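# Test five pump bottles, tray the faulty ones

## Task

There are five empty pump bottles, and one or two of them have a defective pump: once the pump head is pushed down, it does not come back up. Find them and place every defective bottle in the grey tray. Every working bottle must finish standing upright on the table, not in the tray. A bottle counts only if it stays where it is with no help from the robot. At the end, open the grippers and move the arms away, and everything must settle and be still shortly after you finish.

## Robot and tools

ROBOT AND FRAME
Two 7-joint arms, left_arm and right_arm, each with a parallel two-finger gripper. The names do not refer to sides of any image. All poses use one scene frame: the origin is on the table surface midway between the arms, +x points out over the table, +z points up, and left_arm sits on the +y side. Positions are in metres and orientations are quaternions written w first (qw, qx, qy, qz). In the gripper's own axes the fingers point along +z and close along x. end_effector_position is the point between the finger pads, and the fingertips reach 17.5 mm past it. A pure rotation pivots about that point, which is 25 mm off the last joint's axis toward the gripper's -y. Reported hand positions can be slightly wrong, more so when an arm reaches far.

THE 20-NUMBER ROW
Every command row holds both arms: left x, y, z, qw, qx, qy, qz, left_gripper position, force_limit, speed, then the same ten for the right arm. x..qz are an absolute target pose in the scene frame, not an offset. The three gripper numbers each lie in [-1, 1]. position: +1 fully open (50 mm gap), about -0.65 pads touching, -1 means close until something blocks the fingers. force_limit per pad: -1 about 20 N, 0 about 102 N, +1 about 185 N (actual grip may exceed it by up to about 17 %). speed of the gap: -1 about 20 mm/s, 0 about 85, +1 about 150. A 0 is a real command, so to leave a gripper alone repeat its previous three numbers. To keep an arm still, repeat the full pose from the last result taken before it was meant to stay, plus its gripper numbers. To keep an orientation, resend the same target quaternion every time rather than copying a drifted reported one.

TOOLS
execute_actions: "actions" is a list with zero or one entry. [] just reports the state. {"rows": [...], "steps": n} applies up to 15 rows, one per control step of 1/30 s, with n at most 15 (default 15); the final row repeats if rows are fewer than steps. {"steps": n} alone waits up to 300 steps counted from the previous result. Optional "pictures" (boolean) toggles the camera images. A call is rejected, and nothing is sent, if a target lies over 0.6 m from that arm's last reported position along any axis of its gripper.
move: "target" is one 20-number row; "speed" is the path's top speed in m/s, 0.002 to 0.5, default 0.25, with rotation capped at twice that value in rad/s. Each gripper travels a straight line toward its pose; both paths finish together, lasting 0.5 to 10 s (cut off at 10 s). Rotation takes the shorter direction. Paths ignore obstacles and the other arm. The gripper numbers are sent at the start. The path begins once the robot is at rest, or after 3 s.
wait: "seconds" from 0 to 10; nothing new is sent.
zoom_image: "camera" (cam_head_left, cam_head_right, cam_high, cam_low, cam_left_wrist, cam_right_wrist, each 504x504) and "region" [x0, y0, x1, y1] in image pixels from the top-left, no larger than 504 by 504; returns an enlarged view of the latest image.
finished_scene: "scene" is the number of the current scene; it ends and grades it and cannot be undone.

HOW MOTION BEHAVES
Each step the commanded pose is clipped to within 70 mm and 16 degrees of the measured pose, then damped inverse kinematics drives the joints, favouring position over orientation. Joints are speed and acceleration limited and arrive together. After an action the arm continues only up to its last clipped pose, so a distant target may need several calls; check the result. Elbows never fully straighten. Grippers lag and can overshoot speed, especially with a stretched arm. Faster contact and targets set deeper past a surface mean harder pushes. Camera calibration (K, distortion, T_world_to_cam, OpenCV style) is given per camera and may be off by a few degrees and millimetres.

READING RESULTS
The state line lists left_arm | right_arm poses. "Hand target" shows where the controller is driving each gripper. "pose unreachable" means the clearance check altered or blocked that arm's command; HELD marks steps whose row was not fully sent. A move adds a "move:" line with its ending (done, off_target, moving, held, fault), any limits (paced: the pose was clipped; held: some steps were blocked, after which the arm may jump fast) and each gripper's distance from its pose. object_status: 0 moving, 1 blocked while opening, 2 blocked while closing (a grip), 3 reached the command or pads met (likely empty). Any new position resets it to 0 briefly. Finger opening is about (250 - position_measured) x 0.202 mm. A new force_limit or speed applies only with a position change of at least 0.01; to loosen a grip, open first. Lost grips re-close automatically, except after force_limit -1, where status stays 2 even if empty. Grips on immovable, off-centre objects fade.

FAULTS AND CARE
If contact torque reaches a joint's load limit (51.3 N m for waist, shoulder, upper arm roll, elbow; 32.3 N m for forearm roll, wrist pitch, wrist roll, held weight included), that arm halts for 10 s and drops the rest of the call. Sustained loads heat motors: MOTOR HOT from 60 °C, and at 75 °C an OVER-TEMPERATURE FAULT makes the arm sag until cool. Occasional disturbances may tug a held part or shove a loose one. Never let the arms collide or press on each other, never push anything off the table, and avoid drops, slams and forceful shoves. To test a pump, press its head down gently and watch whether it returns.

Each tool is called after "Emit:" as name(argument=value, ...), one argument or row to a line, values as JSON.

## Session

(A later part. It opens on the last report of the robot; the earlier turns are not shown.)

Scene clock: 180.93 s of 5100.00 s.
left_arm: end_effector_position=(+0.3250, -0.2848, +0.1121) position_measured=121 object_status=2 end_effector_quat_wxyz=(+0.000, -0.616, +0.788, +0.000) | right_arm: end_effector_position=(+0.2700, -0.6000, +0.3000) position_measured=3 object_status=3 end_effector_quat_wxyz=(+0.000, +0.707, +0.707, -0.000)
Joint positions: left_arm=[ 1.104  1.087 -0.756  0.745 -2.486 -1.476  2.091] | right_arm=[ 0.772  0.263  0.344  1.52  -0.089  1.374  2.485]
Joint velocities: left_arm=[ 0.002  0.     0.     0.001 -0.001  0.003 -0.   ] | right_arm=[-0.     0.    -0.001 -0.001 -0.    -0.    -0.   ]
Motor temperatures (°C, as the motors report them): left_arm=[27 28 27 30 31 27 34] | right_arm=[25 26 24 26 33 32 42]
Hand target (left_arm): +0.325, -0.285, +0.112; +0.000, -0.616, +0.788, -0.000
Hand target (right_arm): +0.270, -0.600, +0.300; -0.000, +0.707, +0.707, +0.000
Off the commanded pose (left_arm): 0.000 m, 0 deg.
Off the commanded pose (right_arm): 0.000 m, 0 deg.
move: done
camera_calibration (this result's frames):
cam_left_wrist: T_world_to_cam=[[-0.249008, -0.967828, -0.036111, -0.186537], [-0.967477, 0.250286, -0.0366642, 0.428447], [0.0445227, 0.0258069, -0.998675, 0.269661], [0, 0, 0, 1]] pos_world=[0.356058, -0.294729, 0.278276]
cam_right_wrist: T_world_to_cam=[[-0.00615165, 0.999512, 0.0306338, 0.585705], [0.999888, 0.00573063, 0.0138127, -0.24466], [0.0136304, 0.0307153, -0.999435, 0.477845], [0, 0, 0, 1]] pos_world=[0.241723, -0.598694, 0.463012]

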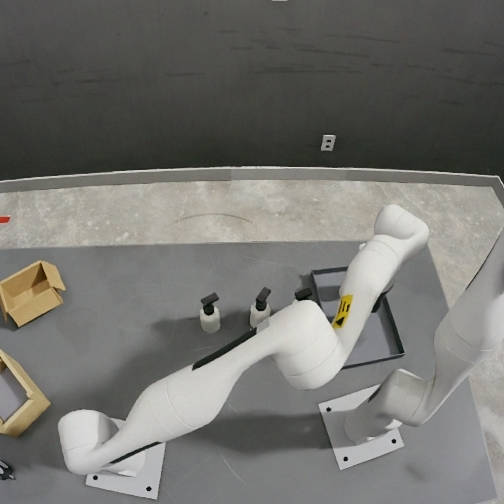

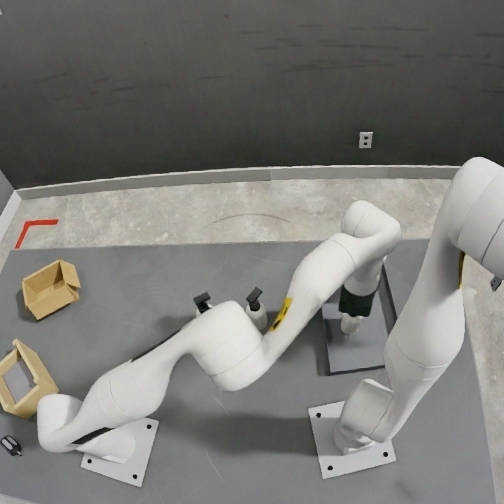

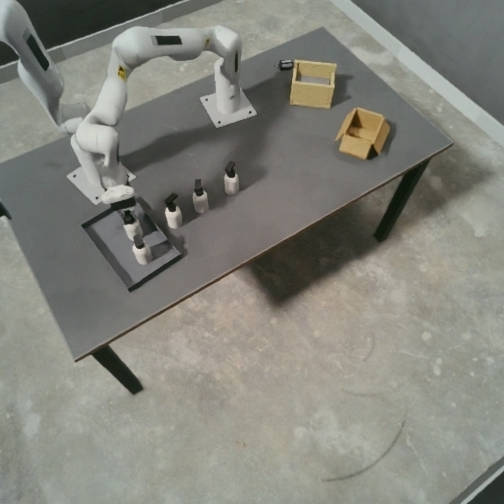

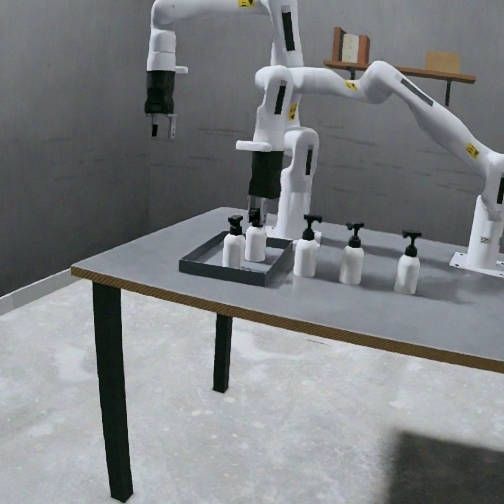

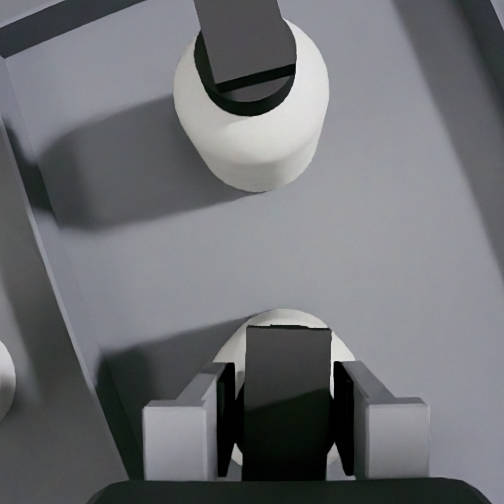

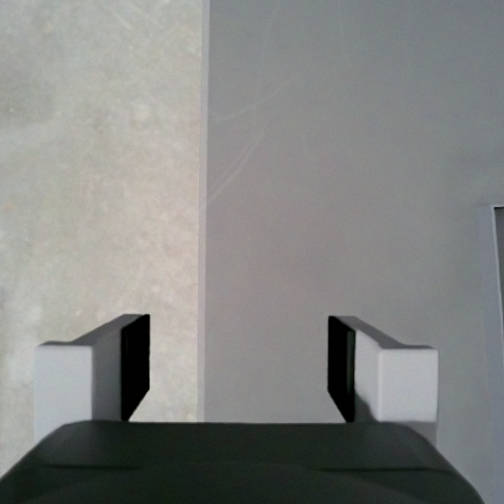

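Emit:
execute_actions(
  actions=[
    {"rows":[[0.325,-0.285,0.111,0,0.616,-0.788,0,1,-0.6,0.5, 0.27,-0.60,0.30,0,0.707,0.707,0,1,-0.6,1]],"steps":15},
  ],
  pictures=false,
)

Emit:
move(
  target=[0.31,-0.275,0.19,0,0.616,-0.788,0,1,-0.6,0.5, 0.27,-0.60,0.30,0,0.707,0.707,0,1,-0.6,1],
  speed=0.08,
)

Emit:
move(
  target=[0.26,-0.1,0.28,0,0.616,-0.788,0,1,-0.6,0.5, 0.27,-0.60,0.30,0,0.707,0.707,0,1,-0.6,1],
  speed=0.15,
)

Emit:
move(
  target=[0.25,0.18,0.30,0,0.616,-0.788,0,1,-0.6,0.5, 0.27,-0.60,0.30,0,0.707,0.707,0,1,-0.6,1],
)

Emit:
zoom_image(
  camera="cam_low",
  region=[170,190,504,320],
)

Scene clock: 191.87 s of 5100.00 s.
left_arm: end_effector_position=(+0.3250, -0.2850, +0.1110) position_measured=3 object_status=3 end_effector_quat_wxyz=(+0.000, -0.616, +0.788, -0.000) | right_arm: end_effector_position=(+0.2700, -0.6000, +0.3000) position_measured=3 object_status=3 end_effector_quat_wxyz=(+0.000, +0.707, +0.707, -0.000)
Joint positions: left_arm=[ 1.104  1.088 -0.755  0.745 -2.485 -1.474  2.091] | right_arm=[ 0.772  0.263  0.344  1.52  -0.089  1.374  2.485]
Joint velocities: left_arm=[ 0.001 -0.001  0.     0.001 -0.    -0.    -0.001] | right_arm=[-0.    -0.002 -0.001 -0.    -0.    -0.     0.   ]
Motor temperatures (°C, as the motors report them): left_arm=[27 28 27 30 31 27 34] | right_arm=[25 26 24 26 33 32 42]
Hand target (left_arm): +0.325, -0.285, +0.111; +0.000, -0.616, +0.788, -0.000
Hand target (right_arm): +0.270, -0.600, +0.300; -0.000, +0.707, +0.707, +0.000
Off the commanded pose (left_arm): 0.000 m, 0 deg.
Off the commanded pose (right_arm): 0.000 m, 0 deg.
Steps of this call (steps 1 to 90: nothing new was sent; then 7.43 s passed at rest; steps 91 to 105: all 15 steps of this action). Readings (end_effector_position | what the end effector reports):
91: left_arm (+0.3250, -0.2848, +0.1119) | right_arm (+0.2700, -0.6000, +0.3000) | left_arm position_measured=106 object_status=0 | right_arm position_measured=3 object_status=3
92: left_arm (+0.3250, -0.2849, +0.1116) | right_arm (+0.2700, -0.6000, +0.3000) | left_arm position_measured=87 object_status=0 | right_arm position_measured=3 object_status=3
94: left_arm (+0.3250, -0.2850, +0.1113) | right_arm (+0.2700, -0.6000, +0.3000) | left_arm position_measured=48 object_status=0 | right_arm position_measured=3 object_status=3
98: left_arm (+0.3250, -0.2850, +0.1111) | right_arm (+0.2700, -0.6000, +0.3000) | left_arm position_measured=3 object_status=0 | right_arm position_measured=3 object_status=3
105: the state above

Scene clock: 193.47 s of 5100.00 s.
left_arm: end_effector_position=(+0.3101, -0.2753, +0.1899) position_measured=3 object_status=3 end_effector_quat_wxyz=(-0.000, -0.616, +0.788, +0.000) | right_arm: end_effector_position=(+0.2700, -0.6000, +0.3000) position_measured=3 object_status=3 end_effector_quat_wxyz=(+0.000, +0.707, +0.707, -0.000)
Joint positions: left_arm=[ 1.11   0.992 -0.772  0.687 -2.517 -1.614  2.125] | right_arm=[ 0.772  0.263  0.344  1.52  -0.089  1.374  2.485]
Joint velocities: left_arm=[ 0.002 -0.001 -0.    -0.002 -0.001 -0.002  0.   ] | right_arm=[-0.    -0.001 -0.     0.001  0.    -0.    -0.   ]
Motor temperatures (°C, as the motors report them): left_arm=[27 28 27 30 31 27 34] | right_arm=[25 26 24 26 33 32 42]
Hand target (left_arm): +0.310, -0.275, +0.190; -0.000, -0.616, +0.788, +0.000
Hand target (right_arm): +0.270, -0.600, +0.300; -0.000, +0.707, +0.707, +0.000
Off the commanded pose (left_arm): 0.000 m, 0 deg.
Off the commanded pose (right_arm): 0.000 m, 0 deg.
move: done
camera_calibration (this result's frames):
cam_left_wrist: T_world_to_cam=[[-0.249087, -0.967817, -0.0358705, -0.178297], [-0.967469, 0.250349, -0.0364494, 0.41444], [0.0442565, 0.0256245, -0.998692, 0.347876], [0, 0, 0, 1]] pos_world=[0.341151, -0.285227, 0.356131]
cam_right_wrist: T_world_to_cam=[[-0.00615168, 0.999512, 0.0306339, 0.585705], [0.999888, 0.00573066, 0.0138127, -0.24466], [0.0136304, 0.0307155, -0.999435, 0.477845], [0, 0, 0, 1]] pos_world=[0.241723, -0.598694, 0.463012]

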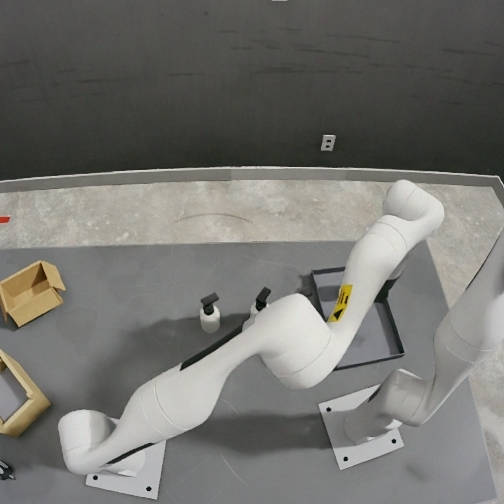

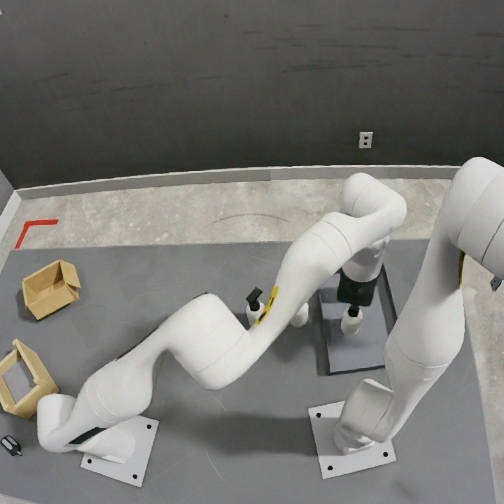

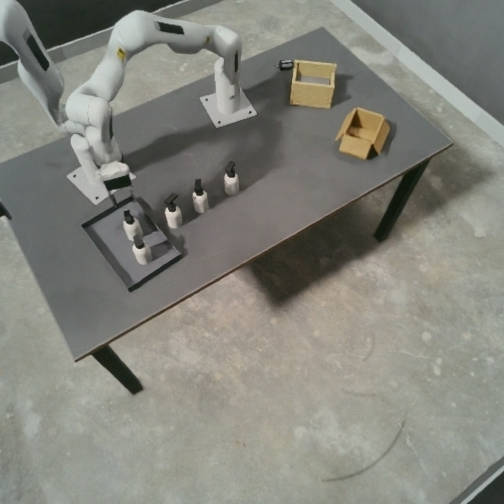

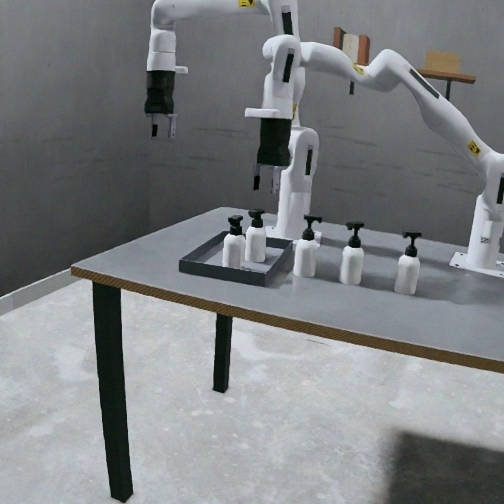

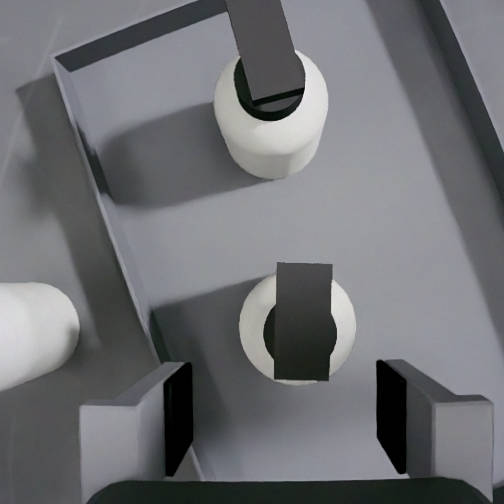

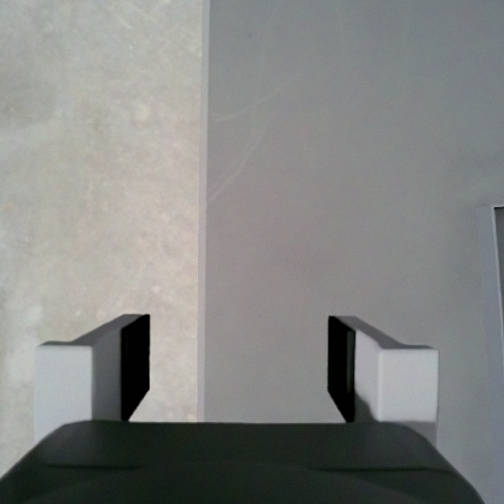

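Scene clock: 195.30 s of 5100.00 s.
left_arm: end_effector_position=(+0.2599, -0.1001, +0.2802) position_measured=3 object_status=3 end_effector_quat_wxyz=(-0.000, -0.616, +0.788, +0.000) | right_arm: end_effector_position=(+0.2700, -0.6000, +0.3000) position_measured=3 object_status=3 end_effector_quat_wxyz=(+0.000, +0.707, +0.707, -0.000)
Joint positions: left_arm=[ 1.34   0.531 -0.927  1.342 -2.722 -1.471  1.914] | right_arm=[ 0.772  0.263  0.344  1.52  -0.089  1.374  2.485]
Joint velocities: left_arm=[ 0.005 -0.006 -0.001  0.001 -0.001  0.001  0.001] | right_arm=[-0.    -0.001 -0.     0.    -0.    -0.     0.   ]
Motor temperatures (°C, as the motors report them): left_arm=[27 28 27 30 31 27 34] | right_arm=[25 26 24 26 33 32 42]
Hand target (left_arm): +0.260, -0.100, +0.280; -0.000, -0.616, +0.788, +0.000
Hand target (right_arm): +0.270, -0.600, +0.300; -0.000, +0.707, +0.707, +0.000
Off the commanded pose (left_arm): 0.000 m, 0 deg.
Off the commanded pose (right_arm): 0.000 m, 0 deg.
move: done
camera_calibration (this result's frames):
cam_left_wrist: T_world_to_cam=[[-0.248989, -0.967833, -0.0361096, -0.0179166], [-0.967507, 0.250252, -0.0361128, 0.325255], [0.0439876, 0.0259446, -0.998695, 0.435829], [0, 0, 0, 1]] pos_world=[0.291054, -0.110043, 0.446359]
cam_right_wrist: T_world_to_cam=[[-0.00615161, 0.999512, 0.030634, 0.585705], [0.999888, 0.00573058, 0.0138127, -0.24466], [0.0136304, 0.0307155, -0.999435, 0.477845], [0, 0, 0, 1]] pos_world=[0.241723, -0.598694, 0.463012]

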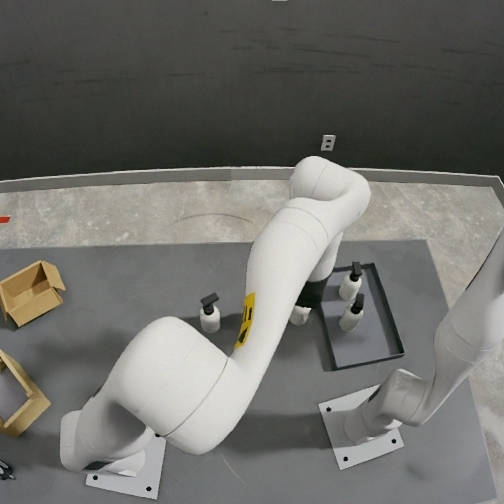

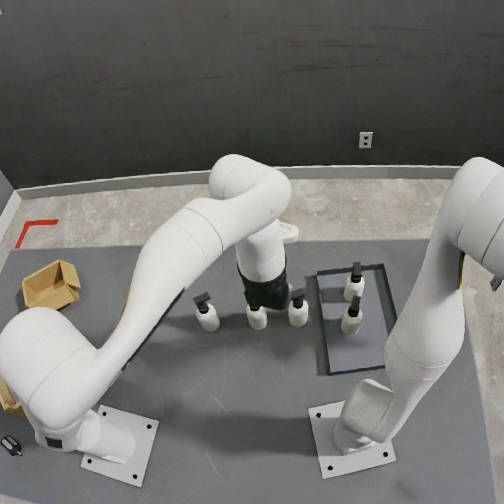

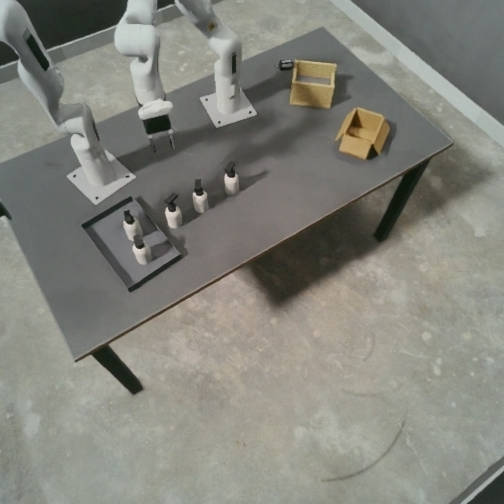

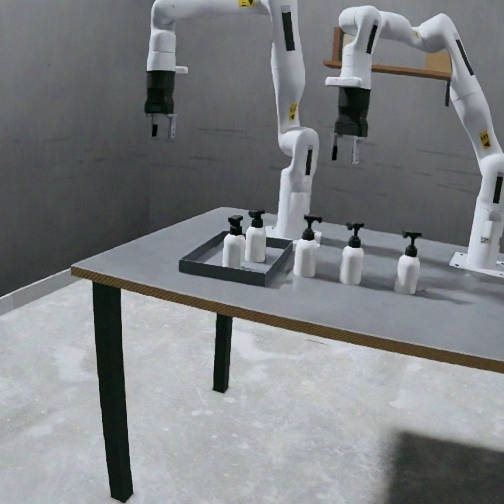

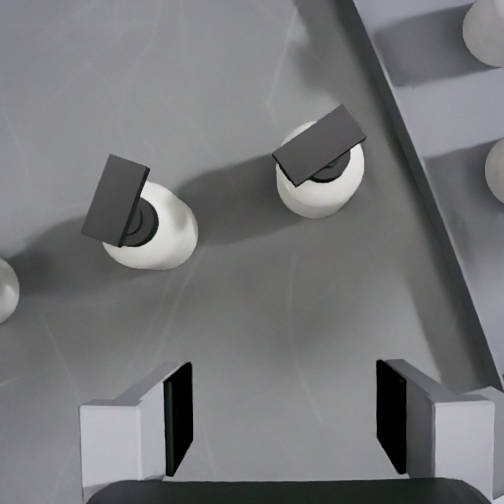

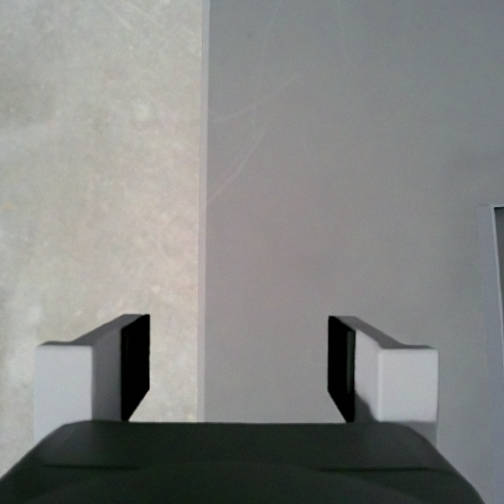

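Scene clock: 196.97 s of 5100.00 s.
left_arm: end_effector_position=(+0.2496, +0.1795, +0.3002) position_measured=3 object_status=3 end_effector_quat_wxyz=(+0.000, -0.615, +0.788, +0.001) | right_arm: end_effector_position=(+0.2700, -0.6000, +0.3000) position_measured=3 object_status=3 end_effector_quat_wxyz=(+0.000, +0.707, +0.707, -0.000)
Joint positions: left_arm=[ 1.441 -0.104 -1.102  1.854 -3.238 -1.337  1.837] | right_arm=[ 0.772  0.263  0.344  1.52  -0.089  1.374  2.485]
Joint velocities: left_arm=[-0.002 -0.019  0.008  0.003 -0.007  0.     0.008] | right_arm=[-0.    -0.    -0.     0.     0.    -0.    -0.001]
Motor temperatures (°C, as the motors report them): left_arm=[27 28 27 30 31 27 34] | right_arm=[25 26 24 26 33 32 42]
Hand target (left_arm): +0.250, +0.180, +0.300; -0.000, -0.615, +0.788, +0.000
Hand target (right_arm): +0.270, -0.600, +0.300; -0.000, +0.707, +0.707, +0.000
Off the commanded pose (left_arm): 0.001 m, 0 deg.
Off the commanded pose (right_arm): 0.000 m, 0 deg.
move: done
camera_calibration (this result's frames):
cam_left_wrist: T_world_to_cam=[[-0.250242, -0.967471, -0.0371302, 0.251407], [-0.967204, 0.251529, -0.0353486, 0.24552], [0.0435381, 0.0270668, -0.998685, 0.448974], [0, 0, 0, 1]] pos_world=[0.280833, 0.169322, 0.466398]
cam_right_wrist: T_world_to_cam=[[-0.00615184, 0.999512, 0.0306337, 0.585705], [0.999888, 0.00573081, 0.0138128, -0.24466], [0.0136305, 0.0307152, -0.999435, 0.477845], [0, 0, 0, 1]] pos_world=[0.241723, -0.598694, 0.463012]

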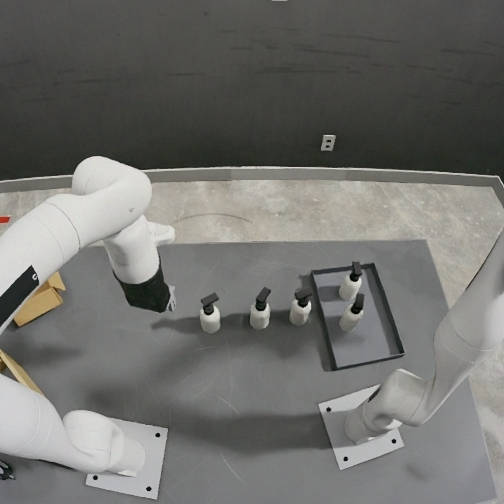

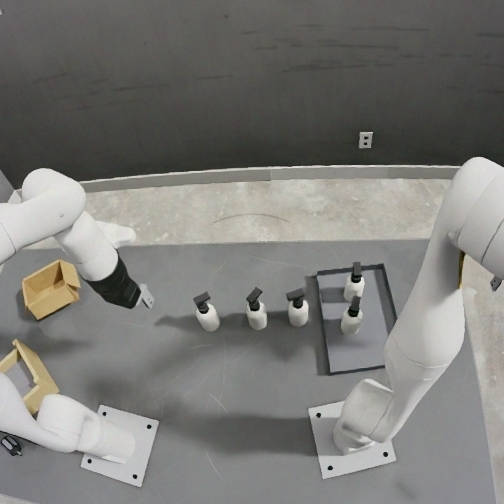

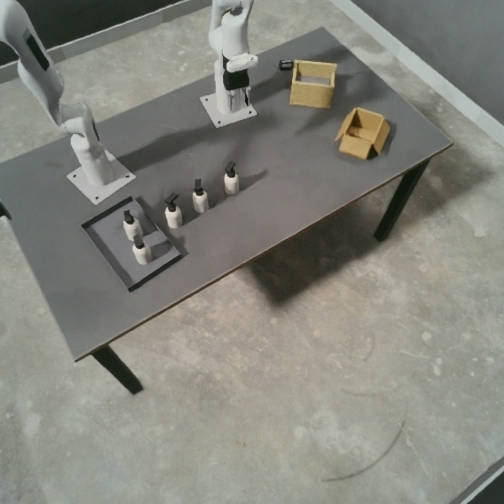

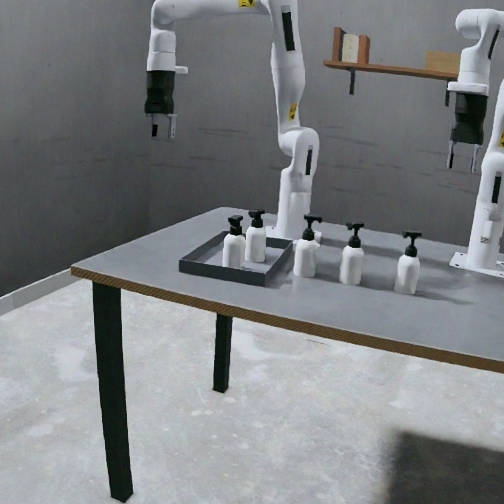

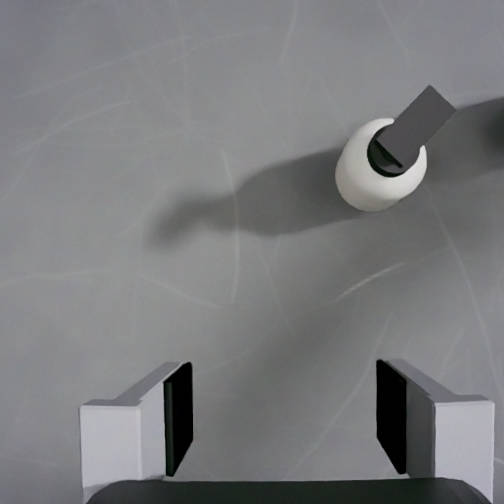

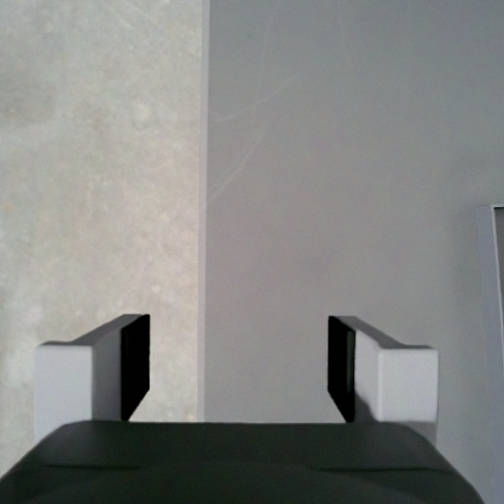

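Region (170, 190, 504, 320) of cam_low's 504x504 image, scaled by 1.509, with more detail than that image has.

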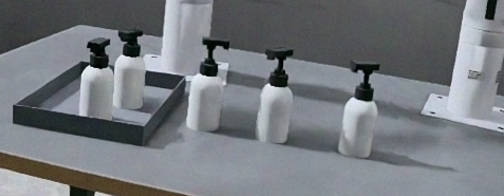

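Emit:
finished_scene(
  scene=2,
)

The scene is finished: the task was done.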